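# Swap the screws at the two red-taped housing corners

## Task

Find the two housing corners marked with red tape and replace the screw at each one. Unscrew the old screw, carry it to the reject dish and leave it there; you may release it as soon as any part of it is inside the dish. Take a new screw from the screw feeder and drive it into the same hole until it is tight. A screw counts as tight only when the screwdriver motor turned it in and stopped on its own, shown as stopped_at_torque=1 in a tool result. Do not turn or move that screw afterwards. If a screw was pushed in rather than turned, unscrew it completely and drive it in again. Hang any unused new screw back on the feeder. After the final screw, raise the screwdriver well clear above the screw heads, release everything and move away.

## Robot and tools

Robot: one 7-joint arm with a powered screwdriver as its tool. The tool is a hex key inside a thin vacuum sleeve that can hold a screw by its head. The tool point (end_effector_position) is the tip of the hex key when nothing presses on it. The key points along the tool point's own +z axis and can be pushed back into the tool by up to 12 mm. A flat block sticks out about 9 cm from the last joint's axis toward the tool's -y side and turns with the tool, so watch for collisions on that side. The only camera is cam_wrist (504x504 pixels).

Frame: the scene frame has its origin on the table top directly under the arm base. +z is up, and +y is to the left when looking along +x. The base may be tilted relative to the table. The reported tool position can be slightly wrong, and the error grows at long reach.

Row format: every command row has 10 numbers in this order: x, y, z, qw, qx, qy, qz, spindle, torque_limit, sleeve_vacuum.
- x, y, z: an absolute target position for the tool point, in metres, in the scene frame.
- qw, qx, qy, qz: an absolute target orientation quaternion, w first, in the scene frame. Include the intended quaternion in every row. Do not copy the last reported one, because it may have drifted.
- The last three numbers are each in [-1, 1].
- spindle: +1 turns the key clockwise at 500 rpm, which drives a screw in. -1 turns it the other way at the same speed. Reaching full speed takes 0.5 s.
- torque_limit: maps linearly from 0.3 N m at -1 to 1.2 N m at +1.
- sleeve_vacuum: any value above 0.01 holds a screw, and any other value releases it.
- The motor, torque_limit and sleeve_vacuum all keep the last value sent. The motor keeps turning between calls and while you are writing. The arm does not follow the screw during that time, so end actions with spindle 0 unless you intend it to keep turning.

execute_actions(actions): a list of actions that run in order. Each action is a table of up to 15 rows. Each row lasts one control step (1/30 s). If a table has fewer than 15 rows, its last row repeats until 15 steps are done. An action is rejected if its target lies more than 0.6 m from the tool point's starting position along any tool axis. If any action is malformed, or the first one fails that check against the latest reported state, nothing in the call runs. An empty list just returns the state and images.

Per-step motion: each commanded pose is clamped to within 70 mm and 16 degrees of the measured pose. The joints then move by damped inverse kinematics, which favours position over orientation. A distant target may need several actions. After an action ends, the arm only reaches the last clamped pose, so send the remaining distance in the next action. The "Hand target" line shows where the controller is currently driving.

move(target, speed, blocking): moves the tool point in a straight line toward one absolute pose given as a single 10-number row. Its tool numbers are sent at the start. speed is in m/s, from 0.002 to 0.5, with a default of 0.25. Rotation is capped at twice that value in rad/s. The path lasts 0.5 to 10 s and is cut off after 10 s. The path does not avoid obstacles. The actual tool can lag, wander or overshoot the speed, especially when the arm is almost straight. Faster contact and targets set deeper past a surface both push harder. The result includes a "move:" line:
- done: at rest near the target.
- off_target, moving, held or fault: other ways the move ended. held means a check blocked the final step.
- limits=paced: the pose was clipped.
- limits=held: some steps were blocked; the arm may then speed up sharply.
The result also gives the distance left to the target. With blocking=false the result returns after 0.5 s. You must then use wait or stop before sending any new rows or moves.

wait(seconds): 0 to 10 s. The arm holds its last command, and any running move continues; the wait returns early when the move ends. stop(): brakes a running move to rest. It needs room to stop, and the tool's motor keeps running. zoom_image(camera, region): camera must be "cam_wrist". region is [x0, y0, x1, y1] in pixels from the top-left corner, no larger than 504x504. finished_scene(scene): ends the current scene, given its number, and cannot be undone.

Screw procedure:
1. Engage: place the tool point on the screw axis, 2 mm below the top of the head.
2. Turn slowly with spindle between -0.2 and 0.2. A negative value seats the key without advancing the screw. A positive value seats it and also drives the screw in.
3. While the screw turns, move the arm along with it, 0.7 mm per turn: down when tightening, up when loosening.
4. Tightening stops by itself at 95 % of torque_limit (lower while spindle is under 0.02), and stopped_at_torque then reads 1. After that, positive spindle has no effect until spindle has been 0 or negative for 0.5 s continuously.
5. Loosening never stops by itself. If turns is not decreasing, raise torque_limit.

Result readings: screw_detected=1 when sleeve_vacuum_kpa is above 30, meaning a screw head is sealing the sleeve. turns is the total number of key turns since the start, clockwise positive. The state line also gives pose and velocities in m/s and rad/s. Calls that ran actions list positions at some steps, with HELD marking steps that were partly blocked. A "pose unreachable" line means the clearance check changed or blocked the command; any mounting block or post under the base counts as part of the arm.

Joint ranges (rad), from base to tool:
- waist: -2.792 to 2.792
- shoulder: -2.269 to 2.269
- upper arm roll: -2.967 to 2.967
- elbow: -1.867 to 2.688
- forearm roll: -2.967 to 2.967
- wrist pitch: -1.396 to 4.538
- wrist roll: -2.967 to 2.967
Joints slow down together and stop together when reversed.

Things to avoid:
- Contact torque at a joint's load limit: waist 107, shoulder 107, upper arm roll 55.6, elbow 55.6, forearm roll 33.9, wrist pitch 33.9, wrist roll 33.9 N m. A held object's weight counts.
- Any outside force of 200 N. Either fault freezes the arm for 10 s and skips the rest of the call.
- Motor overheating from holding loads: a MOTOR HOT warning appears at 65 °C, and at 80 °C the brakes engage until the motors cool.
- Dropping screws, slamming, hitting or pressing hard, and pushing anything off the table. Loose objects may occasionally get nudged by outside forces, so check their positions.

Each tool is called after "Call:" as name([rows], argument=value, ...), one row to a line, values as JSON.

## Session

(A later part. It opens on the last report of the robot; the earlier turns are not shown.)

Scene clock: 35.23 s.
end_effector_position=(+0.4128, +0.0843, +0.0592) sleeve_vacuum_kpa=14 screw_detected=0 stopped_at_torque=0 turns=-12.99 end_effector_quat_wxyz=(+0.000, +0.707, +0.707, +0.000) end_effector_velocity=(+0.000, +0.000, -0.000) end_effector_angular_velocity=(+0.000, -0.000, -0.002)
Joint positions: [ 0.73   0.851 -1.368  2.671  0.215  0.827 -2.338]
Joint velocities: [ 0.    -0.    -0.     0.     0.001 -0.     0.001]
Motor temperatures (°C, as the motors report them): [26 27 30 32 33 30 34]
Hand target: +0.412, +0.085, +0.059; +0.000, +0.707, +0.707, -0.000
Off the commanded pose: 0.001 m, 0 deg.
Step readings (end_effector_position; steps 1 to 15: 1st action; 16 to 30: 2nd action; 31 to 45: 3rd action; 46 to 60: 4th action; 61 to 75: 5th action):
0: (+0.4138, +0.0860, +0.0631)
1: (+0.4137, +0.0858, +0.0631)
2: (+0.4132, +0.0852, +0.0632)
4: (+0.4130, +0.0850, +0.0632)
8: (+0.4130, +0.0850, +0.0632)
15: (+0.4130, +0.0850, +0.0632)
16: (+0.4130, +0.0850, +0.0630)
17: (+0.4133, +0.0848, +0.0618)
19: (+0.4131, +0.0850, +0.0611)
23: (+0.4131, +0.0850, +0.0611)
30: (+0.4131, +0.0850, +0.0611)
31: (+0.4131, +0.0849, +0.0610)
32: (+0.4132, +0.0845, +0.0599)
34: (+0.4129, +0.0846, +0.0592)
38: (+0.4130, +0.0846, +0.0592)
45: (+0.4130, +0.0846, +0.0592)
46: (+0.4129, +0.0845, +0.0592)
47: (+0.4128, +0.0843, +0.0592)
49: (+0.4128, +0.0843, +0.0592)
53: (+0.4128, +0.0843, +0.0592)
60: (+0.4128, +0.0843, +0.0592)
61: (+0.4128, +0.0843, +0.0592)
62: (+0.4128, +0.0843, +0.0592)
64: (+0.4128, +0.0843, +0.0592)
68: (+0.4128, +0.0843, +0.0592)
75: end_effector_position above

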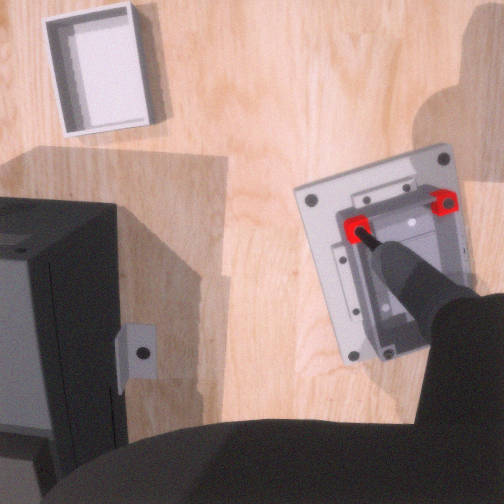

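Call:
execute_actions([
  [[0.4124,0.0846,0.067,0,0.7071,0.7071,0,-0.06,1,1]],
  [[0.4124,0.0846,0.0635,0,0.7071,0.7071,0,-0.06,1,1]],
  [[0.4124,0.0846,0.0635,0,0.7071,0.7071,0,-0.06,1,1]],
  [[0.4119,0.0840,0.067,0,0.7071,0.7071,0,-0.06,1,1]],
  [[0.4119,0.0840,0.0635,0,0.7071,0.7071,0,-0.06,1,1]],
  [[0.4119,0.0840,0.0635,0,0.7071,0.7071,0,-0.06,1,1]],
  [[0.4130,0.0847,0.067,0,0.7071,0.7071,0,-0.06,1,1]],
  [[0.4130,0.0847,0.0635,0,0.7071,0.7071,0,-0.06,1,1]],
  [[0.4130,0.0847,0.0635,0,0.7071,0.7071,0,-0.06,1,1]],
  [[0.4122,0.0852,0.067,0,0.7071,0.7071,0,-0.06,1,1]],
  [[0.4122,0.0852,0.0635,0,0.7071,0.7071,0,-0.06,1,1]],
  [[0.4122,0.0852,0.0635,0,0.7071,0.7071,0,-0.06,1,1]],
  [[0.4122,0.0852,0.0635,0,0.7071,0.7071,0,0,1,1]],
])

Call:
zoom_image(camera="cam_wrist", region=[335,205,385,255])

Scene clock: 44.63 s.
end_effector_position=(+0.4124, +0.0850, +0.0636) sleeve_vacuum_kpa=14 screw_detected=0 stopped_at_torque=0 turns=-15.99 end_effector_quat_wxyz=(+0.000, +0.707, +0.707, +0.000) end_effector_velocity=(+0.000, -0.000, +0.000) end_effector_angular_velocity=(-0.000, -0.000, +0.000)
Joint positions: [ 0.711  0.853 -1.356  2.668  0.212  0.809 -2.333]
Joint velocities: [-0.  0.  0. -0.  0.  0. -0.]
Motor temperatures (°C, as the motors report them): [26 27 30 33 33 30 34]
Hand target: +0.412, +0.085, +0.063; +0.000, +0.707, +0.707, -0.000
Off the commanded pose: 0.000 m, 0 deg.
Step readings (end_effector_position; steps 1 to 15: 1st action; 16 to 30: 2nd action; 31 to 45: 3rd action; 46 to 60: 4th action; 61 to 75: 5th action; 76 to 90: 6th action; 91 to 105: 7th action; 106 to 120: 8th action; 121 to 135: 9th action; 136 to 150: 10th action; 151 to 165: 11th action; 166 to 180: 12th action; 181 to 195: 13th action):
0: (+0.4128, +0.0843, +0.0592)
1: (+0.4128, +0.0843, +0.0595)
2: (+0.4125, +0.0845, +0.0613)
4: (+0.4125, +0.0844, +0.0670)
8: (+0.4123, +0.0846, +0.0671)
15: (+0.4123, +0.0846, +0.0670)
16: (+0.4123, +0.0846, +0.0668)
17: (+0.4127, +0.0843, +0.0652)
19: (+0.4124, +0.0846, +0.0634)
23: (+0.4127, +0.0844, +0.0636)
30: (+0.4127, +0.0844, +0.0636)
31: (+0.4127, +0.0844, +0.0636)
32: (+0.4127, +0.0844, +0.0636)
34: (+0.4126, +0.0844, +0.0636)
38: (+0.4126, +0.0844, +0.0636)
45: (+0.4126, +0.0844, +0.0636)
46: (+0.4126, +0.0844, +0.0638)
47: (+0.4120, +0.0843, +0.0655)
49: (+0.4120, +0.0838, +0.0673)
53: (+0.4118, +0.0840, +0.0671)
60: (+0.4118, +0.0840, +0.0671)
61: (+0.4119, +0.0840, +0.0668)
62: (+0.4122, +0.0837, +0.0652)
64: (+0.4119, +0.0840, +0.0634)
68: (+0.4122, +0.0838, +0.0636)
75: (+0.4122, +0.0838, +0.0636)
76: (+0.4122, +0.0838, +0.0636)
77: (+0.4122, +0.0838, +0.0636)
79: (+0.4122, +0.0838, +0.0636)
83: (+0.4122, +0.0838, +0.0636)
90: (+0.4122, +0.0838, +0.0636)
91: (+0.4122, +0.0838, +0.0639)
92: (+0.4124, +0.0846, +0.0655)
94: (+0.4133, +0.0846, +0.0673)
98: (+0.4130, +0.0847, +0.0670)
105: (+0.4130, +0.0847, +0.0670)
106: (+0.4130, +0.0847, +0.0668)
107: (+0.4133, +0.0844, +0.0652)
109: (+0.4130, +0.0847, +0.0634)
113: (+0.4132, +0.0845, +0.0636)
120: (+0.4132, +0.0845, +0.0636)
121: (+0.4132, +0.0845, +0.0636)
122: (+0.4132, +0.0845, +0.0636)
124: (+0.4132, +0.0845, +0.0636)
128: (+0.4132, +0.0845, +0.0636)
135: (+0.4132, +0.0845, +0.0636)
136: (+0.4132, +0.0845, +0.0638)
137: (+0.4126, +0.0849, +0.0652)
139: (+0.4122, +0.0851, +0.0672)
143: (+0.4122, +0.0852, +0.0671)
150: (+0.4122, +0.0852, +0.0671)
151: (+0.4122, +0.0852, +0.0668)
152: (+0.4125, +0.0849, +0.0652)
154: (+0.4122, +0.0852, +0.0634)
158: (+0.4124, +0.0850, +0.0636)
165: (+0.4125, +0.0850, +0.0636)
166: (+0.4125, +0.0850, +0.0636)
167: (+0.4124, +0.0850, +0.0636)
169: (+0.4124, +0.0850, +0.0636)
173: (+0.4124, +0.0850, +0.0636)
180: (+0.4124, +0.0850, +0.0636)
181: (+0.4124, +0.0850, +0.0636)
182: (+0.4124, +0.0850, +0.0636)
184: (+0.4124, +0.0850, +0.0636)
Lines left out of this list: 2.

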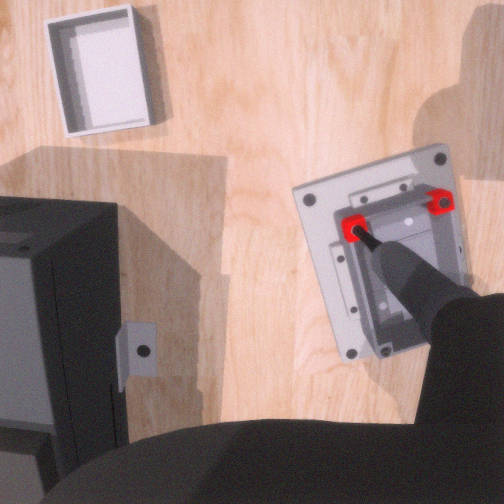

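Region (335, 205, 385, 255) of cam_wrist's 504x504 image, scaled by 10.080, with more detail than that image has.

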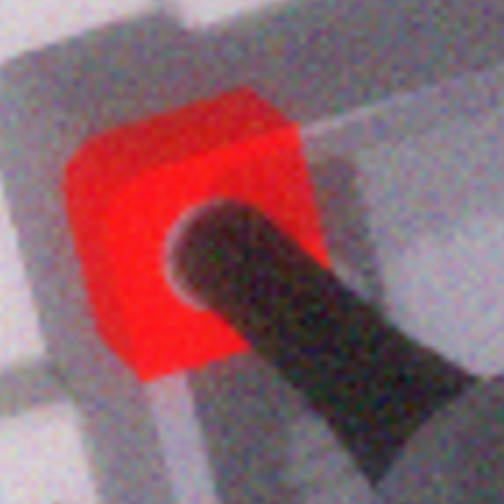

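Call:
execute_actions([
  [[0.4112,0.0832,0.067,0,0.7071,0.7071,0,-0.08,1,1]],
  [[0.4112,0.0832,0.0635,0,0.7071,0.7071,0,-0.08,1,1]],
  [[0.4112,0.0832,0.0635,0,0.7071,0.7071,0,-0.08,1,1]],
  [[0.4106,0.0828,0.067,0,0.7071,0.7071,0,-0.08,1,1]],
  [[0.4106,0.0828,0.0635,0,0.7071,0.7071,0,-0.08,1,1]],
  [[0.4106,0.0828,0.0635,0,0.7071,0.7071,0,-0.08,1,1]],
  [[0.4112,0.0825,0.067,0,0.7071,0.7071,0,-0.08,1,1]],
  [[0.4112,0.0825,0.0635,0,0.7071,0.7071,0,-0.08,1,1]],
  [[0.4112,0.0825,0.0635,0,0.7071,0.7071,0,-0.08,1,1]],
  [[0.4112,0.0825,0.0635,0,0.7071,0.7071,0,0,1,1]],
])

Call:
zoom_image(camera="cam_wrist", region=[335,205,385,255])

Scene clock: 50.43 s.
end_effector_position=(+0.4112, +0.0824, +0.0635) sleeve_vacuum_kpa=14 screw_detected=0 stopped_at_torque=0 turns=-18.99 end_effector_quat_wxyz=(+0.000, +0.707, +0.707, -0.000) end_effector_velocity=(+0.000, -0.000, +0.000) end_effector_angular_velocity=(-0.000, -0.001, +0.001)
Joint positions: [ 0.717  0.853 -1.37   2.667  0.207  0.81  -2.34 ]
Joint velocities: [-0.    -0.    -0.    -0.     0.001  0.    -0.001]
Motor temperatures (°C, as the motors report them): [26 27 30 33 33 30 34]
Hand target: +0.411, +0.083, +0.063; +0.000, +0.707, +0.707, -0.000
Off the commanded pose: 0.000 m, 0 deg.
Step readings (end_effector_position; steps 1 to 15: 1st action; 16 to 30: 2nd action; 31 to 45: 3rd action; 46 to 60: 4th action; 61 to 75: 5th action; 76 to 90: 6th action; 91 to 105: 7th action; 106 to 120: 8th action; 121 to 135: 9th action; 136 to 150: 10th action):
0: (+0.4124, +0.0850, +0.0636)
1: (+0.4124, +0.0848, +0.0639)
2: (+0.4113, +0.0840, +0.0657)
4: (+0.4114, +0.0829, +0.0673)
8: (+0.4111, +0.0831, +0.0671)
15: (+0.4111, +0.0831, +0.0671)
16: (+0.4111, +0.0832, +0.0668)
17: (+0.4115, +0.0829, +0.0652)
19: (+0.4112, +0.0832, +0.0634)
23: (+0.4115, +0.0829, +0.0636)
30: (+0.4112, +0.0829, +0.0636)
31: (+0.4112, +0.0829, +0.0636)
32: (+0.4112, +0.0829, +0.0636)
34: (+0.4112, +0.0829, +0.0636)
38: (+0.4112, +0.0829, +0.0635)
45: (+0.4111, +0.0829, +0.0635)
46: (+0.4111, +0.0829, +0.0638)
47: (+0.4105, +0.0830, +0.0653)
49: (+0.4107, +0.0826, +0.0672)
53: (+0.4105, +0.0828, +0.0671)
60: (+0.4105, +0.0828, +0.0671)
61: (+0.4106, +0.0828, +0.0668)
62: (+0.4109, +0.0825, +0.0652)
64: (+0.4104, +0.0830, +0.0633)
68: (+0.4106, +0.0828, +0.0634)
75: (+0.4106, +0.0828, +0.0634)
76: (+0.4106, +0.0828, +0.0634)
77: (+0.4106, +0.0828, +0.0634)
79: (+0.4106, +0.0828, +0.0634)
83: (+0.4106, +0.0828, +0.0634)
90: (+0.4106, +0.0828, +0.0634)
91: (+0.4107, +0.0828, +0.0637)
92: (+0.4106, +0.0830, +0.0655)
94: (+0.4115, +0.0823, +0.0673)
98: (+0.4112, +0.0825, +0.0671)
105: (+0.4112, +0.0825, +0.0671)
106: (+0.4112, +0.0825, +0.0668)
107: (+0.4115, +0.0822, +0.0652)
109: (+0.4110, +0.0826, +0.0633)
113: (+0.4112, +0.0825, +0.0634)
120: (+0.4112, +0.0824, +0.0635)
121: (+0.4112, +0.0824, +0.0635)
122: (+0.4112, +0.0824, +0.0635)
124: (+0.4112, +0.0824, +0.0635)
128: (+0.4112, +0.0824, +0.0635)
135: (+0.4112, +0.0824, +0.0635)
136: (+0.4112, +0.0824, +0.0635)
137: (+0.4112, +0.0824, +0.0635)
139: (+0.4112, +0.0824, +0.0635)
143: (+0.4112, +0.0824, +0.0635)
150: end_effector_position above

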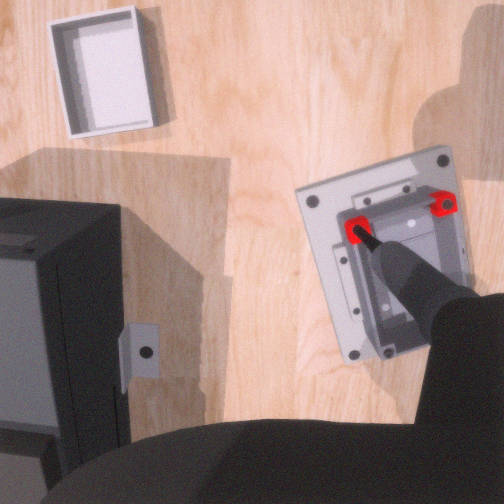

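Region (335, 205, 385, 255) of cam_wrist's 504x504 image, scaled by 10.080, with more detail than that image has.

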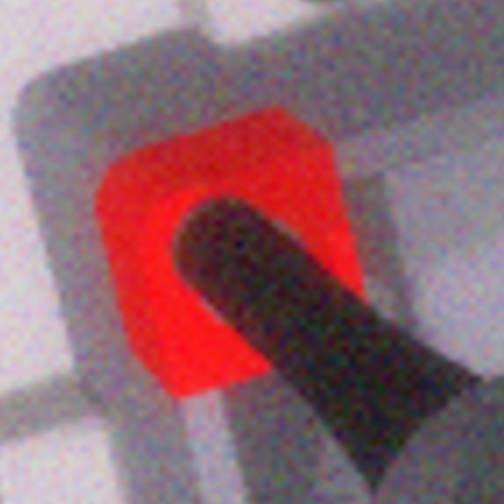

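Call:
execute_actions([
  [[0.4107,0.0828,0.0635,0,0.7071,0.7071,0,-0.08,1,1]],
  [[0.4107,0.0828,0.062,0,0.7071,0.7071,0,-0.08,1,1]],
  [[0.4107,0.0828,0.0605,0,0.7071,0.7071,0,-0.08,1,1]],
  [[0.4107,0.0828,0.059,0,0.7071,0.7071,0,-0.08,1,1]],
  [[0.4107,0.0828,0.059,0,0.7071,0.7071,0,0,1,1]],
])

Call:
zoom_image(camera="cam_wrist", region=[335,205,385,255])

Scene clock: 53.53 s.
end_effector_position=(+0.4111, +0.0824, +0.0592) sleeve_vacuum_kpa=14 screw_detected=0 stopped_at_torque=0 turns=-20.32 end_effector_quat_wxyz=(+0.001, +0.707, +0.707, -0.000) end_effector_velocity=(+0.000, +0.000, +0.000) end_effector_angular_velocity=(+0.000, -0.000, +0.001)
Joint positions: [ 0.731  0.852 -1.378  2.673  0.209  0.828 -2.342]
Joint velocities: [-0.     0.    -0.    -0.     0.    -0.    -0.001]
Motor temperatures (°C, as the motors report them): [26 27 30 33 33 30 34]
Hand target: +0.411, +0.083, +0.059; +0.000, +0.707, +0.707, -0.000
Off the commanded pose: 0.001 m, 0 deg.
Step readings (end_effector_position; steps 1 to 15: 1st action; 16 to 30: 2nd action; 31 to 45: 3rd action; 46 to 60: 4th action; 61 to 75: 5th action):
0: (+0.4112, +0.0824, +0.0635)
1: (+0.4111, +0.0825, +0.0635)
2: (+0.4108, +0.0826, +0.0635)
4: (+0.4107, +0.0827, +0.0635)
8: (+0.4107, +0.0827, +0.0635)
15: (+0.4107, +0.0827, +0.0635)
16: (+0.4107, +0.0827, +0.0633)
17: (+0.4109, +0.0826, +0.0624)
19: (+0.4108, +0.0826, +0.0621)
23: (+0.4109, +0.0826, +0.0621)
30: (+0.4109, +0.0826, +0.0621)
31: (+0.4109, +0.0826, +0.0619)
32: (+0.4111, +0.0824, +0.0610)
34: (+0.4110, +0.0825, +0.0607)
38: (+0.4110, +0.0825, +0.0607)
45: (+0.4110, +0.0825, +0.0607)
46: (+0.4110, +0.0825, +0.0605)
47: (+0.4112, +0.0823, +0.0596)
49: (+0.4111, +0.0824, +0.0592)
53: (+0.4111, +0.0824, +0.0592)
60: (+0.4111, +0.0824, +0.0592)
61: (+0.4111, +0.0824, +0.0592)
62: (+0.4111, +0.0824, +0.0592)
64: (+0.4111, +0.0824, +0.0592)
68: (+0.4111, +0.0824, +0.0592)
75: end_effector_position above

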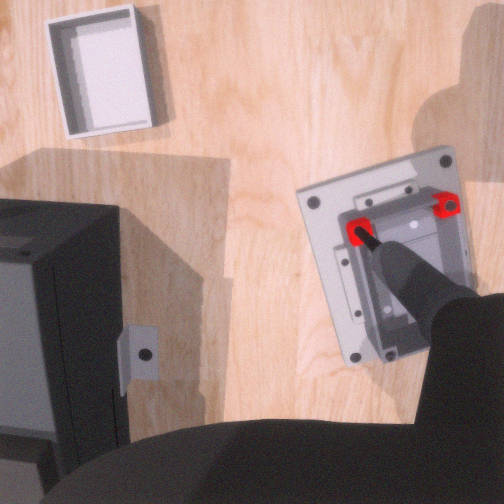

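Region (335, 205, 385, 255) of cam_wrist's 504x504 image, scaled by 10.080, with more detail than that image has.

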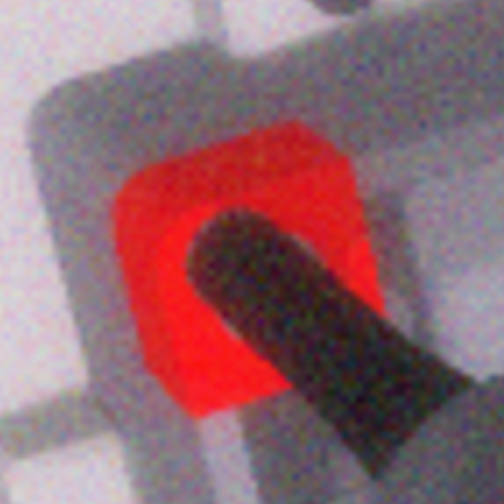

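Call:
execute_actions([
  [[0.4125,0.084,0.068,0,0.7071,0.7071,0,-0.08,1,1]],
  [[0.4139,0.0856,0.067,0,0.7071,0.7071,0,-0.08,1,1]],
  [[0.4139,0.0856,0.063,0,0.7071,0.7071,0,-0.08,1,1]],
  [[0.4139,0.0856,0.063,0,0.7071,0.7071,0,-0.08,1,1]],
  [[0.4144,0.0864,0.067,0,0.7071,0.7071,0,-0.08,1,1]],
  [[0.4144,0.0864,0.063,0,0.7071,0.7071,0,-0.08,1,1]],
  [[0.4144,0.0864,0.063,0,0.7071,0.7071,0,-0.08,1,1]],
  [[0.415,0.087,0.067,0,0.7071,0.7071,0,-0.08,1,1]],
  [[0.415,0.087,0.063,0,0.7071,0.7071,0,-0.08,1,1]],
  [[0.415,0.087,0.063,0,0.7071,0.7071,0,-0.08,1,1]],
  [[0.415,0.087,0.063,0,0.7071,0.7071,0,0,1,1]],
])

Call:
zoom_image(camera="cam_wrist", region=[335,205,385,255])

Scene clock: 59.70 s.
end_effector_position=(+0.4153, +0.0868, +0.0631) sleeve_vacuum_kpa=14 screw_detected=0 stopped_at_torque=0 turns=-23.65 end_effector_quat_wxyz=(+0.000, +0.707, +0.707, +0.000) end_effector_velocity=(-0.000, +0.000, -0.000) end_effector_angular_velocity=(+0.000, -0.000, +0.000)
Joint positions: [ 0.715  0.855 -1.348  2.667  0.213  0.812 -2.323]
Joint velocities: [-0.     0.     0.     0.     0.     0.    -0.001]
Motor temperatures (°C, as the motors report them): [26 27 30 33 33 30 34]
Hand target: +0.415, +0.087, +0.063; +0.000, +0.707, +0.707, -0.000
Off the commanded pose: 0.000 m, 0 deg.
Step readings (end_effector_position; steps 1 to 15: 1st action; 16 to 30: 2nd action; 31 to 45: 3rd action; 46 to 60: 4th action; 61 to 75: 5th action; 76 to 90: 6th action; 91 to 105: 7th action; 106 to 120: 8th action; 121 to 135: 9th action; 136 to 150: 10th action; 151 to 165: 11th action):
0: (+0.4111, +0.0824, +0.0592)
1: (+0.4111, +0.0825, +0.0595)
2: (+0.4113, +0.0829, +0.0613)
4: (+0.4125, +0.0837, +0.0677)
8: (+0.4124, +0.0840, +0.0681)
15: (+0.4124, +0.0840, +0.0680)
16: (+0.4126, +0.0842, +0.0679)
17: (+0.4137, +0.0852, +0.0673)
19: (+0.4139, +0.0857, +0.0670)
23: (+0.4139, +0.0857, +0.0670)
30: (+0.4139, +0.0857, +0.0670)
31: (+0.4139, +0.0857, +0.0667)
32: (+0.4142, +0.0853, +0.0651)
34: (+0.4139, +0.0856, +0.0629)
38: (+0.4141, +0.0854, +0.0631)
45: (+0.4141, +0.0854, +0.0631)
46: (+0.4141, +0.0854, +0.0631)
47: (+0.4141, +0.0854, +0.0631)
49: (+0.4141, +0.0854, +0.0631)
53: (+0.4141, +0.0854, +0.0631)
60: (+0.4141, +0.0854, +0.0631)
61: (+0.4141, +0.0855, +0.0633)
62: (+0.4141, +0.0861, +0.0650)
64: (+0.4146, +0.0863, +0.0673)
68: (+0.4144, +0.0864, +0.0670)
75: (+0.4144, +0.0864, +0.0670)
76: (+0.4144, +0.0864, +0.0668)
77: (+0.4147, +0.0861, +0.0651)
79: (+0.4142, +0.0865, +0.0628)
83: (+0.4144, +0.0864, +0.0629)
90: (+0.4144, +0.0864, +0.0629)
91: (+0.4144, +0.0864, +0.0629)
92: (+0.4144, +0.0864, +0.0629)
94: (+0.4144, +0.0864, +0.0629)
98: (+0.4145, +0.0864, +0.0630)
105: (+0.4145, +0.0863, +0.0630)
106: (+0.4145, +0.0864, +0.0633)
107: (+0.4145, +0.0869, +0.0650)
109: (+0.4153, +0.0868, +0.0673)
113: (+0.4150, +0.0870, +0.0670)
120: (+0.4150, +0.0870, +0.0670)
121: (+0.4150, +0.0870, +0.0668)
122: (+0.4153, +0.0867, +0.0651)
124: (+0.4151, +0.0869, +0.0629)
128: (+0.4153, +0.0868, +0.0631)
135: (+0.4153, +0.0868, +0.0631)
136: (+0.4153, +0.0868, +0.0631)
137: (+0.4153, +0.0868, +0.0631)
139: (+0.4153, +0.0868, +0.0631)
143: (+0.4153, +0.0868, +0.0631)
150: (+0.4153, +0.0868, +0.0631)
151: (+0.4153, +0.0868, +0.0631)
152: (+0.4153, +0.0868, +0.0631)
154: (+0.4153, +0.0868, +0.0631)
158: (+0.4153, +0.0868, +0.0631)
165: end_effector_position above

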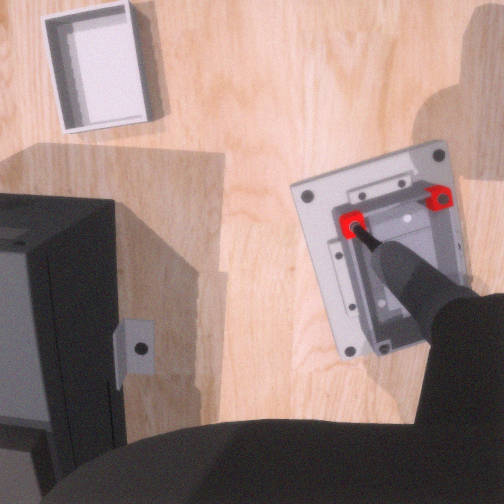

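Region (335, 205, 385, 255) of cam_wrist's 504x504 image, scaled by 10.080, with more detail than that image has.

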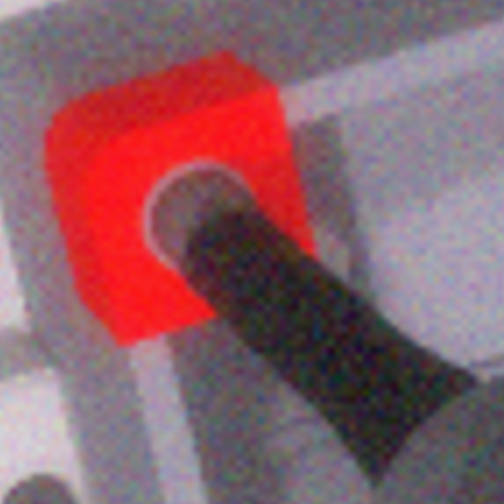

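Call:
execute_actions([
  [[0.4144,0.0864,0.067,0,0.7071,0.7071,0,-0.08,1,1]],
  [[0.4144,0.0864,0.063,0,0.7071,0.7071,0,-0.08,1,1]],
  [[0.4144,0.0864,0.0615,0,0.7071,0.7071,0,-0.08,1,1]],
  [[0.4144,0.0864,0.0615,0,0.7071,0.7071,0,0,1,1]],
])

Call:
zoom_image(camera="cam_wrist", region=[335,205,385,255])

Scene clock: 61.93 s.
end_effector_position=(+0.4145, +0.0863, +0.0616) sleeve_vacuum_kpa=40 screw_detected=1 stopped_at_torque=0 turns=-24.65 end_effector_quat_wxyz=(+0.000, +0.707, +0.707, -0.000) end_effector_velocity=(-0.000, -0.000, +0.000) end_effector_angular_velocity=(-0.000, +0.000, +0.001)
Joint positions: [ 0.721  0.855 -1.354  2.669  0.212  0.817 -2.327]
Joint velocities: [ 0.    -0.     0.    -0.    -0.001  0.    -0.   ]
Motor temperatures (°C, as the motors report them): [26 27 30 33 33 30 34]
Hand target: +0.414, +0.086, +0.062; -0.000, +0.707, +0.707, -0.000
Off the commanded pose: 0.000 m, 0 deg.
Step readings (end_effector_position; steps 1 to 15: 1st action; 16 to 30: 2nd action; 31 to 45: 3rd action; 46 to 60: 4th action):
0: (+0.4153, +0.0868, +0.0631)
1: (+0.4153, +0.0867, +0.0634)
2: (+0.4146, +0.0867, +0.0651)
4: (+0.4146, +0.0862, +0.0673)
8: (+0.4143, +0.0864, +0.0671)
15: (+0.4143, +0.0864, +0.0671)
16: (+0.4144, +0.0864, +0.0668)
17: (+0.4147, +0.0861, +0.0651)
19: (+0.4143, +0.0865, +0.0628)
23: (+0.4145, +0.0863, +0.0630)
30: (+0.4145, +0.0863, +0.0630)
31: (+0.4145, +0.0863, +0.0628)
32: (+0.4146, +0.0862, +0.0619)
34: (+0.4145, +0.0863, +0.0616)
38: (+0.4145, +0.0863, +0.0616)
45: (+0.4145, +0.0863, +0.0616)
46: (+0.4145, +0.0863, +0.0616)
47: (+0.4145, +0.0863, +0.0616)
49: (+0.4145, +0.0863, +0.0616)
53: (+0.4145, +0.0863, +0.0616)
60: end_effector_position above

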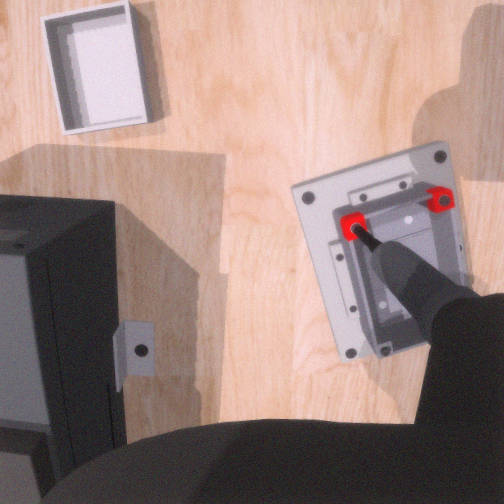

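Region (335, 205, 385, 255) of cam_wrist's 504x504 image, scaled by 10.080, with more detail than that image has.

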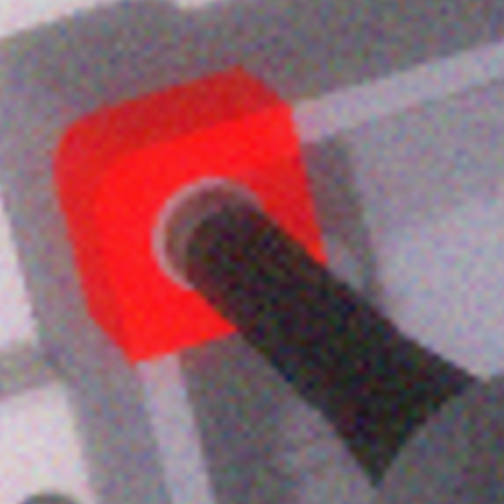

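Call:
move(target=[0.4144,0.0864,0.0735,0,0.7071,0.7071,0,-1,1,1], speed=0.005)

Call:
execute_actions([
  [[0.4144,0.0864,0.075,0,0.7071,0.7071,0,0,1,1]],
])

Call:
zoom_image(camera="cam_wrist", region=[320,190,400,270])

Scene clock: 64.73 s.
end_effector_position=(+0.4144, +0.0865, +0.0735) sleeve_vacuum_kpa=40 screw_detected=1 stopped_at_torque=0 turns=-44.37 end_effector_quat_wxyz=(+0.000, +0.707, +0.707, +0.000) end_effector_velocity=(-0.000, -0.000, -0.000) end_effector_angular_velocity=(-0.000, +0.000, +0.000)
Joint positions: [ 0.678  0.855 -1.329  2.653  0.211  0.77  -2.324]
Joint velocities: [ 0.     0.     0.     0.    -0.001 -0.     0.   ]
Motor temperatures (°C, as the motors report them): [26 27 30 33 33 30 34]
Hand target: +0.414, +0.086, +0.073; -0.000, +0.707, +0.707, +0.000
Off the commanded pose: 0.000 m, 0 deg.
move: done

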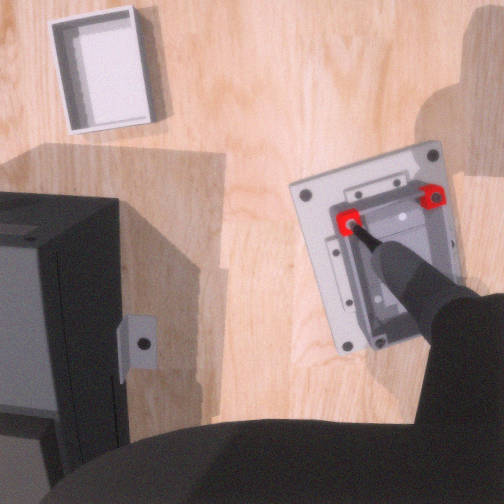

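Scene clock: 65.23 s.
end_effector_position=(+0.4144, +0.0864, +0.0751) sleeve_vacuum_kpa=40 screw_detected=1 stopped_at_torque=0 turns=-44.37 end_effector_quat_wxyz=(+0.000, +0.707, +0.707, +0.000) end_effector_velocity=(-0.000, +0.000, -0.000) end_effector_angular_velocity=(+0.000, +0.000, +0.000)
Joint positions: [ 0.673  0.855 -1.327  2.651  0.21   0.764 -2.323]
Joint velocities: [ 0.  0. -0.  0. -0. -0.  0.]
Motor temperatures (°C, as the motors report them): [26 27 30 33 33 30 34]
Hand target: +0.414, +0.086, +0.075; -0.000, +0.707, +0.707, +0.000
Off the commanded pose: 0.000 m, 0 deg.
Step readings (end_effector_position):
0: (+0.4144, +0.0865, +0.0735)
1: (+0.4144, +0.0865, +0.0737)
2: (+0.4142, +0.0866, +0.0746)
4: (+0.4145, +0.0864, +0.0751)
8: (+0.4144, +0.0864, +0.0751)
15: end_effector_position above

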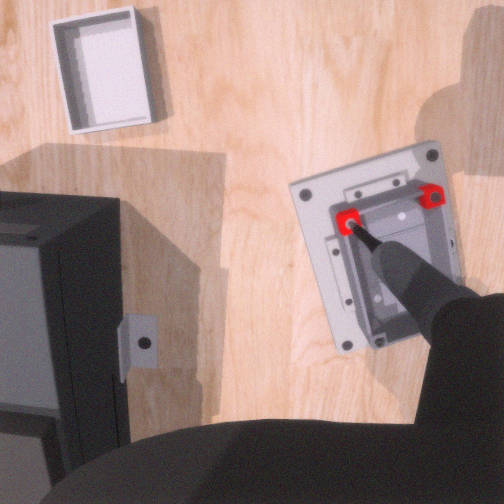

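Region (320, 190, 400, 270) of cam_wrist's 504x504 image, scaled by 6.300, with more detail than that image has.

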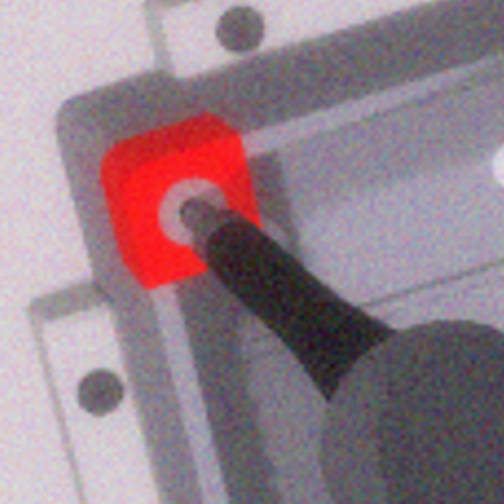

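Call:
move(target=[0.4144,0.0864,0.11,0,0.7071,0.7071,0,0,1,1], speed=0.1)

Call:
move(target=[0.33,-0.11,0.12,0,0.7071,0.7071,0,0,1,1], speed=0.15)

Scene clock: 66.33 s.
end_effector_position=(+0.4143, +0.0865, +0.1101) sleeve_vacuum_kpa=40 screw_detected=1 stopped_at_torque=0 turns=-44.37 end_effector_quat_wxyz=(-0.000, +0.707, +0.707, +0.000) end_effector_velocity=(+0.000, +0.000, -0.000) end_effector_angular_velocity=(+0.000, -0.000, -0.001)
Joint positions: [ 0.569  0.874 -1.273  2.604  0.185  0.636 -2.302]
Joint velocities: [ 0.     0.     0.    -0.     0.     0.     0.001]
Motor temperatures (°C, as the motors report them): [26 27 30 34 33 30 34]
Hand target: +0.414, +0.087, +0.110; -0.000, +0.707, +0.707, +0.000
Off the commanded pose: 0.000 m, 0 deg.
move: done

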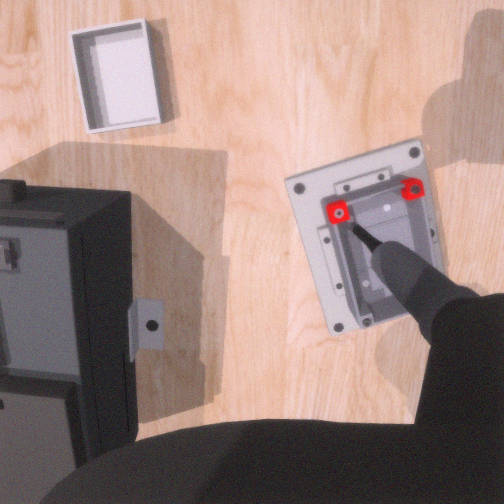

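Scene clock: 68.07 s.
end_effector_position=(+0.3301, -0.1101, +0.1207) sleeve_vacuum_kpa=40 screw_detected=1 stopped_at_torque=0 turns=-44.37 end_effector_quat_wxyz=(+0.001, +0.707, +0.707, +0.000) end_effector_velocity=(-0.000, -0.000, +0.000) end_effector_angular_velocity=(-0.000, +0.000, +0.000)
Joint positions: [ 0.894  1.028 -2.049  2.354 -0.159  0.672 -2.621]
Joint velocities: [-0. -0. -0. -0. -0. -0. -0.]
Motor temperatures (°C, as the motors report them): [26 27 30 34 33 30 34]
Hand target: +0.330, -0.110, +0.121; +0.001, +0.707, +0.707, +0.000
Off the commanded pose: 0.001 m, 0 deg.
move: done

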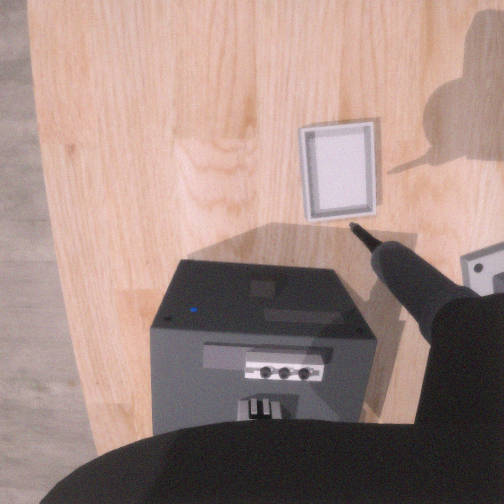

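Call:
move(target=[0.295,-0.093,0.06,0,0.7071,0.7071,0,0,1,1], speed=0.1)

Scene clock: 69.20 s.
end_effector_position=(+0.2950, -0.0932, +0.0599) sleeve_vacuum_kpa=40 screw_detected=1 stopped_at_torque=0 turns=-44.37 end_effector_quat_wxyz=(+0.000, +0.707, +0.707, -0.000) end_effector_velocity=(-0.000, +0.000, +0.000) end_effector_angular_velocity=(-0.000, +0.000, +0.000)
Joint positions: [ 0.951  1.048 -2.182  2.493 -0.193  0.872 -2.675]
Joint velocities: [ 0. -0.  0.  0.  0. -0. -0.]
Motor temperatures (°C, as the motors report them): [26 27 30 34 33 30 34]
Hand target: +0.295, -0.093, +0.060; +0.000, +0.707, +0.707, -0.000
Off the commanded pose: 0.000 m, 0 deg.
move: done

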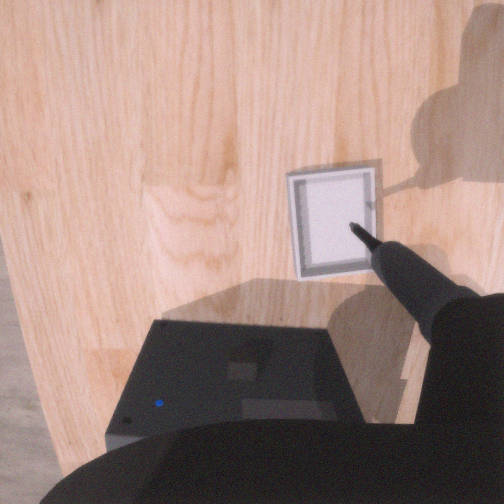

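Call:
move(target=[0.295,-0.097,0.027,0,0.7071,0.7071,0,0,1,1], speed=0.06)

Call:
execute_actions([
  [[0.295,-0.097,0.027,0,0.7071,0.7071,0,0,1,-1]],
])

Call:
move(target=[0.31,-0.12,0.2,0,0.7071,0.7071,0,0,1,-1])

Call:
move(target=[0.42,-0.165,0.2,0,0.7071,0.7071,0,0,1,-1])

Call:
zoom_image(camera="cam_wrist", region=[280,160,420,300])

Scene clock: 70.40 s.
end_effector_position=(+0.2951, -0.0971, +0.0269) sleeve_vacuum_kpa=40 screw_detected=1 stopped_at_torque=0 turns=-44.37 end_effector_quat_wxyz=(+0.000, +0.707, +0.707, +0.000) end_effector_velocity=(+0.000, -0.000, +0.000) end_effector_angular_velocity=(-0.000, -0.000, +0.000)
Joint positions: [ 1.038  1.094 -2.252  2.507 -0.206  0.978 -2.68 ]
Joint velocities: [-0.    -0.     0.    -0.     0.    -0.    -0.001]
Motor temperatures (°C, as the motors report them): [26 27 30 34 33 30 34]
Hand target: +0.295, -0.097, +0.027; +0.000, +0.707, +0.707, -0.000
Off the commanded pose: 0.000 m, 0 deg.
move: done

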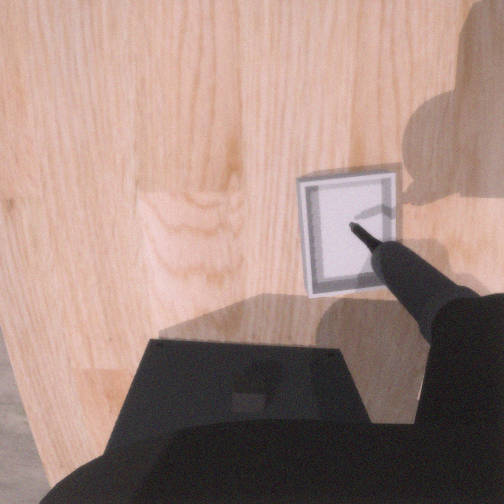

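Scene clock: 70.90 s.
end_effector_position=(+0.2951, -0.0970, +0.0270) sleeve_vacuum_kpa=0 screw_detected=0 stopped_at_torque=0 turns=-44.37 end_effector_quat_wxyz=(+0.000, +0.707, +0.707, +0.000) end_effector_velocity=(+0.000, -0.000, +0.000) end_effector_angular_velocity=(-0.000, -0.000, -0.000)
Joint positions: [ 1.038  1.094 -2.252  2.507 -0.206  0.978 -2.68 ]
Joint velocities: [-0. -0.  0. -0.  0. -0.  0.]
Motor temperatures (°C, as the motors report them): [26 27 30 34 33 30 34]
Hand target: +0.295, -0.097, +0.027; -0.000, +0.707, +0.707, -0.000
Off the commanded pose: 0.000 m, 0 deg.
Step readings (end_effector_position):
0: (+0.2951, -0.0971, +0.0269)
1: (+0.2951, -0.0971, +0.0269)
2: (+0.2951, -0.0970, +0.0269)
4: (+0.2951, -0.0970, +0.0270)
8: (+0.2951, -0.0970, +0.0270)
15: end_effector_position above

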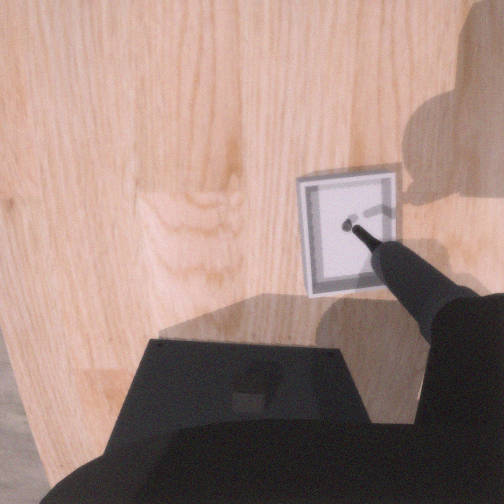

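Scene clock: 72.03 s.
end_effector_position=(+0.3100, -0.1192, +0.2000) sleeve_vacuum_kpa=0 screw_detected=0 stopped_at_torque=0 turns=-44.37 end_effector_quat_wxyz=(-0.000, +0.707, +0.707, +0.000) end_effector_velocity=(+0.000, +0.000, -0.000) end_effector_angular_velocity=(+0.000, -0.001, -0.001)
Joint positions: [ 0.773  1.003 -1.988  2.226 -0.161  0.44  -2.65 ]
Joint velocities: [-0.     0.    -0.    -0.     0.001 -0.     0.001]
Motor temperatures (°C, as the motors report them): [26 27 30 34 33 30 34]
Hand target: +0.310, -0.119, +0.200; -0.000, +0.707, +0.707, +0.000
Off the commanded pose: 0.001 m, 0 deg.
move: done

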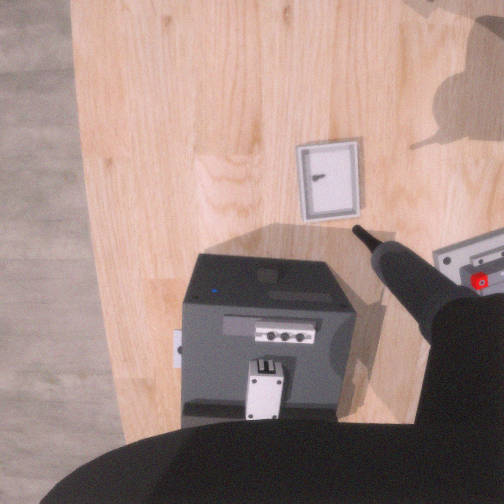

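Scene clock: 72.87 s.
end_effector_position=(+0.4202, -0.1650, +0.2002) sleeve_vacuum_kpa=0 screw_detected=0 stopped_at_torque=0 turns=-44.37 end_effector_quat_wxyz=(+0.000, +0.707, +0.707, +0.000) end_effector_velocity=(-0.000, +0.000, +0.000) end_effector_angular_velocity=(+0.000, -0.000, -0.000)
Joint positions: [ 1.01   1.094 -1.96   1.998 -0.147  0.418 -2.512]
Joint velocities: [-0.001 -0.    -0.     0.001  0.     0.    -0.001]
Motor temperatures (°C, as the motors report them): [26 27 30 34 33 30 34]
Hand target: +0.420, -0.165, +0.200; -0.000, +0.707, +0.707, -0.000
Off the commanded pose: 0.000 m, 0 deg.
move: done

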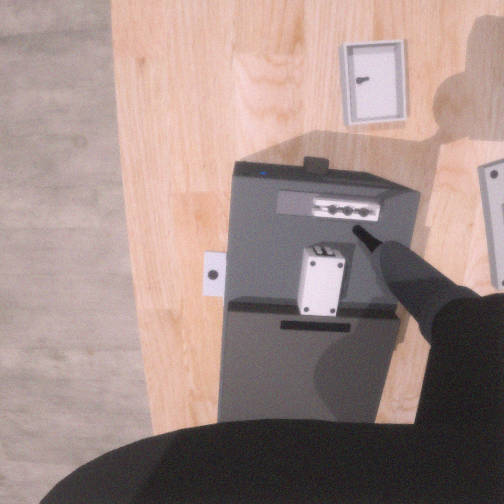

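Region (280, 160, 420, 300) of cam_wrist's 504x504 image, scaled by 3.600, with more detail than that image has.

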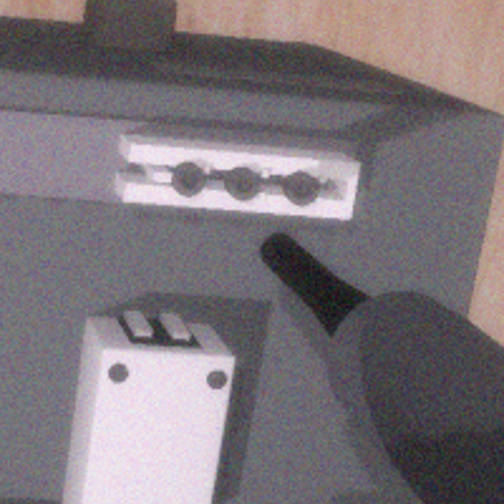

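Call:
move(target=[0.419,-0.1675,0.165,0,0.7071,0.7071,0,0,1,1], speed=0.08)

Call:
zoom_image(camera="cam_wrist", region=[320,190,400,270])

Scene clock: 73.83 s.
end_effector_position=(+0.4192, -0.1679, +0.1652) sleeve_vacuum_kpa=14 screw_detected=0 stopped_at_torque=0 turns=-44.37 end_effector_quat_wxyz=(+0.000, +0.707, +0.707, +0.000) end_effector_velocity=(+0.000, -0.000, +0.000) end_effector_angular_velocity=(-0.000, -0.000, -0.001)
Joint positions: [ 1.049  1.111 -1.997  2.048 -0.154  0.509 -2.515]
Joint velocities: [-0.     0.     0.    -0.    -0.     0.     0.001]
Motor temperatures (°C, as the motors report them): [26 27 30 34 33 30 34]
Hand target: +0.419, -0.168, +0.165; +0.000, +0.707, +0.707, -0.000
Off the commanded pose: 0.000 m, 0 deg.
move: done

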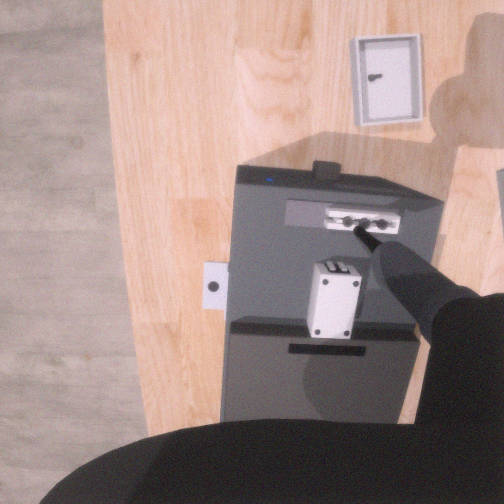

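Region (320, 190, 400, 270) of cam_wrist's 504x504 image, scaled by 6.300, with more detail than that image has.

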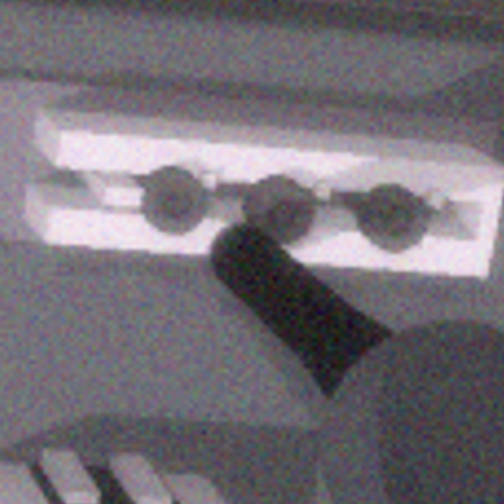

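Call:
move(target=[0.4196,-0.1679,0.153,0,0.7071,0.7071,0,0,1,1], speed=0.03)

Call:
zoom_image(camera="cam_wrist", region=[320,190,400,270])

Scene clock: 74.90 s.
end_effector_position=(+0.4196, -0.1685, +0.1536) sleeve_vacuum_kpa=14 screw_detected=0 stopped_at_torque=0 turns=-44.37 end_effector_quat_wxyz=(+0.001, +0.707, +0.707, -0.000) end_effector_velocity=(+0.000, -0.000, +0.000) end_effector_angular_velocity=(-0.000, -0.000, -0.001)
Joint positions: [ 1.065  1.116 -2.009  2.063 -0.157  0.54  -2.515]
Joint velocities: [-0.    -0.     0.    -0.     0.     0.     0.001]
Motor temperatures (°C, as the motors report them): [26 27 30 34 33 30 34]
Hand target: +0.420, -0.168, +0.153; +0.000, +0.707, +0.707, -0.000
Off the commanded pose: 0.001 m, 0 deg.
move: done

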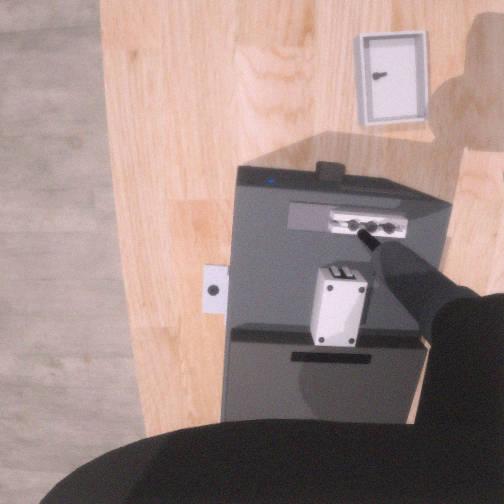

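Region (320, 190, 400, 270) of cam_wrist's 504x504 image, scaled by 6.300, with more detail than that image has.

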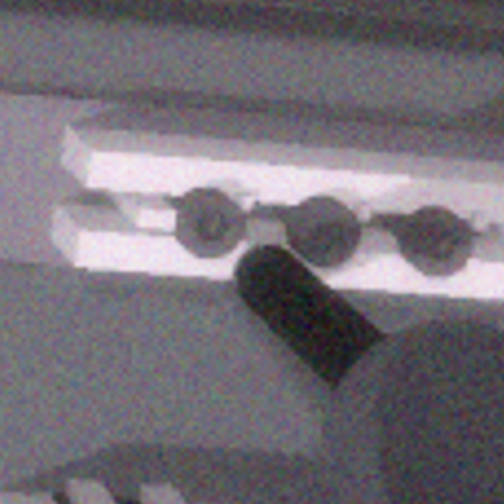

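Call:
execute_actions([
  [[0.4196,-0.1679,0.174,0,0.7071,0.7071,0,0,1,1]],
  [[0.4141,-0.1742,0.174,0,0.7071,0.7071,0,0,1,1]],
  [[0.4141,-0.1742,0.169,0,0.7071,0.7071,0,-0.08,1,1]],
  [[0.4141,-0.1742,0.167,0,0.7071,0.7071,0,-0.08,1,1]],
  [[0.4141,-0.1742,0.165,0,0.7071,0.7071,0,-0.08,1,1]],
  [[0.4141,-0.1742,0.165,0,0.7071,0.7071,0,0,1,1]],
])

Call:
zoom_image(camera="cam_wrist", region=[335,205,385,255])

Scene clock: 78.20 s.
end_effector_position=(+0.4141, -0.1746, +0.1653) sleeve_vacuum_kpa=40 screw_detected=1 stopped_at_torque=0 turns=-45.36 end_effector_quat_wxyz=(+0.000, +0.707, +0.707, -0.000) end_effector_velocity=(+0.000, -0.000, +0.000) end_effector_angular_velocity=(-0.000, -0.000, +0.001)
Joint positions: [ 1.052  1.122 -2.011  2.039 -0.165  0.508 -2.523]
Joint velocities: [ 0.    -0.     0.    -0.     0.     0.    -0.001]
Motor temperatures (°C, as the motors report them): [26 27 30 34 33 30 34]
Hand target: +0.414, -0.174, +0.165; -0.000, +0.707, +0.707, -0.000
Off the commanded pose: 0.000 m, 0 deg.
Step readings (end_effector_position; steps 1 to 15: 1st action; 16 to 30: 2nd action; 31 to 45: 3rd action; 46 to 60: 4th action; 61 to 75: 5th action; 76 to 90: 6th action):
0: (+0.4196, -0.1685, +0.1536)
1: (+0.4197, -0.1685, +0.1542)
2: (+0.4195, -0.1673, +0.1589)
4: (+0.4196, -0.1685, +0.1749)
8: (+0.4195, -0.1678, +0.1740)
15: (+0.4195, -0.1678, +0.1740)
16: (+0.4192, -0.1682, +0.1740)
17: (+0.4169, -0.1712, +0.1739)
19: (+0.4133, -0.1750, +0.1742)
23: (+0.4141, -0.1743, +0.1741)
30: (+0.4141, -0.1743, +0.1741)
31: (+0.4141, -0.1743, +0.1735)
32: (+0.4143, -0.1752, +0.1709)
34: (+0.4140, -0.1739, +0.1686)
38: (+0.4141, -0.1743, +0.1690)
45: (+0.4141, -0.1743, +0.1690)
46: (+0.4141, -0.1743, +0.1686)
47: (+0.4141, -0.1746, +0.1676)
49: (+0.4141, -0.1743, +0.1671)
53: (+0.4141, -0.1744, +0.1672)
60: (+0.4141, -0.1744, +0.1672)
61: (+0.4141, -0.1745, +0.1668)
62: (+0.4142, -0.1748, +0.1658)
64: (+0.4141, -0.1745, +0.1652)
68: (+0.4141, -0.1746, +0.1653)
75: (+0.4141, -0.1746, +0.1653)
76: (+0.4141, -0.1746, +0.1653)
77: (+0.4141, -0.1746, +0.1653)
79: (+0.4141, -0.1746, +0.1653)
83: (+0.4141, -0.1746, +0.1653)
90: end_effector_position above

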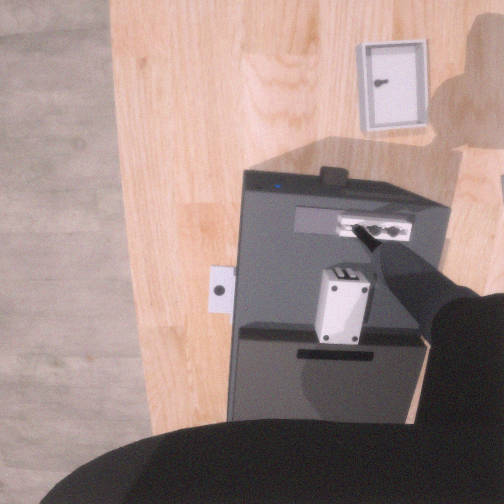

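Region (335, 205, 385, 255) of cam_wrist's 504x504 image, scaled by 10.080, with more detail than that image has.

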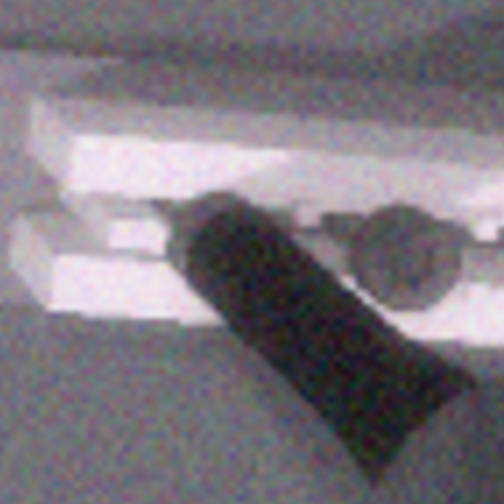

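Call:
move(target=[0.4141,-0.1742,0.2,0,0.7071,0.7071,0,0,1,1], speed=0.06)

Call:
move(target=[0.4144,0.0864,0.19,0,0.7071,0.7071,0,0,1,1])

Call:
move(target=[0.4144,0.0864,0.0751,0,0.7071,0.7071,0,0,0,1], speed=0.08)

Call:
zoom_image(camera="cam_wrist", region=[320,190,400,270])

Scene clock: 79.30 s.
end_effector_position=(+0.4140, -0.1741, +0.2001) sleeve_vacuum_kpa=40 screw_detected=1 stopped_at_torque=0 turns=-45.36 end_effector_quat_wxyz=(+0.000, +0.707, +0.707, -0.000) end_effector_velocity=(-0.000, -0.000, -0.000) end_effector_angular_velocity=(-0.000, +0.001, +0.000)
Joint positions: [ 1.016  1.11  -1.978  1.985 -0.16   0.417 -2.522]
Joint velocities: [ 0.    -0.    -0.     0.    -0.001 -0.    -0.   ]
Motor temperatures (°C, as the motors report them): [26 27 30 34 33 30 34]
Hand target: +0.414, -0.174, +0.200; -0.000, +0.707, +0.707, +0.000
Off the commanded pose: 0.000 m, 0 deg.
move: done

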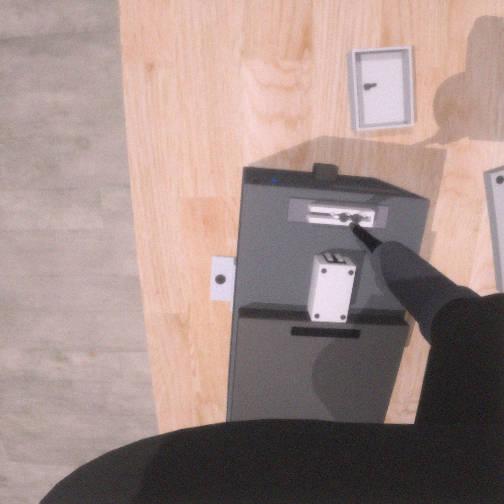

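Scene clock: 80.80 s.
end_effector_position=(+0.4144, +0.0865, +0.1890) sleeve_vacuum_kpa=40 screw_detected=1 stopped_at_torque=0 turns=-45.36 end_effector_quat_wxyz=(-0.001, +0.707, +0.707, +0.000) end_effector_velocity=(-0.000, -0.000, -0.000) end_effector_angular_velocity=(-0.000, +0.001, +0.001)
Joint positions: [ 0.399  0.814 -1.205  2.44   0.233  0.354 -2.357]
Joint velocities: [ 0.001  0.    -0.    -0.    -0.001 -0.     0.   ]
Motor temperatures (°C, as the motors report them): [26 27 30 34 33 30 34]
Hand target: +0.414, +0.086, +0.189; -0.001, +0.707, +0.707, +0.000
Off the commanded pose: 0.001 m, 0 deg.
move: done

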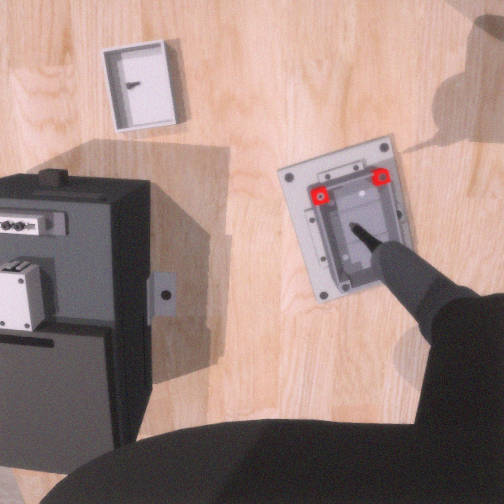

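Scene clock: 82.50 s.
end_effector_position=(+0.4145, +0.0860, +0.0751) sleeve_vacuum_kpa=40 screw_detected=1 stopped_at_torque=0 turns=-45.36 end_effector_quat_wxyz=(+0.000, +0.707, +0.707, -0.000) end_effector_velocity=(-0.000, -0.000, +0.000) end_effector_angular_velocity=(-0.000, +0.000, -0.000)
Joint positions: [ 0.663  0.75  -1.309  2.614  0.34   0.724 -2.427]
Joint velocities: [-0.001 -0.    -0.     0.    -0.    -0.     0.   ]
Motor temperatures (°C, as the motors report them): [26 27 30 35 33 30 34]
Hand target: +0.414, +0.086, +0.075; +0.000, +0.707, +0.707, -0.000
Off the commanded pose: 0.000 m, 0 deg.
move: done

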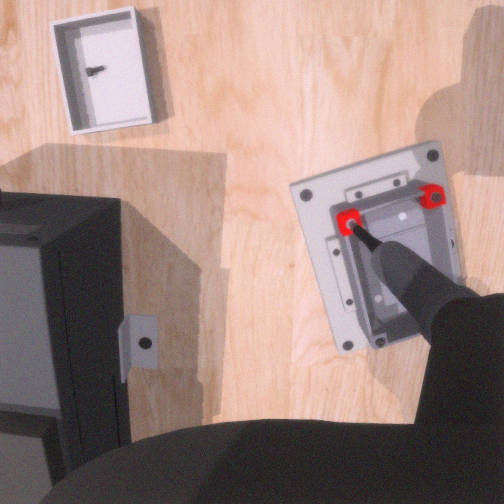

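Region (320, 190, 400, 270) of cam_wrist's 504x504 image, scaled by 6.300, with more detail than that image has.

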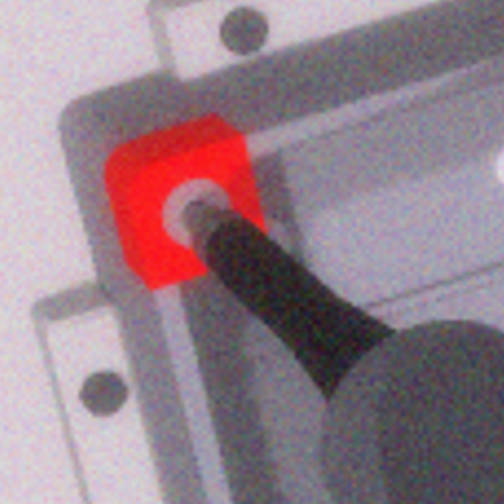

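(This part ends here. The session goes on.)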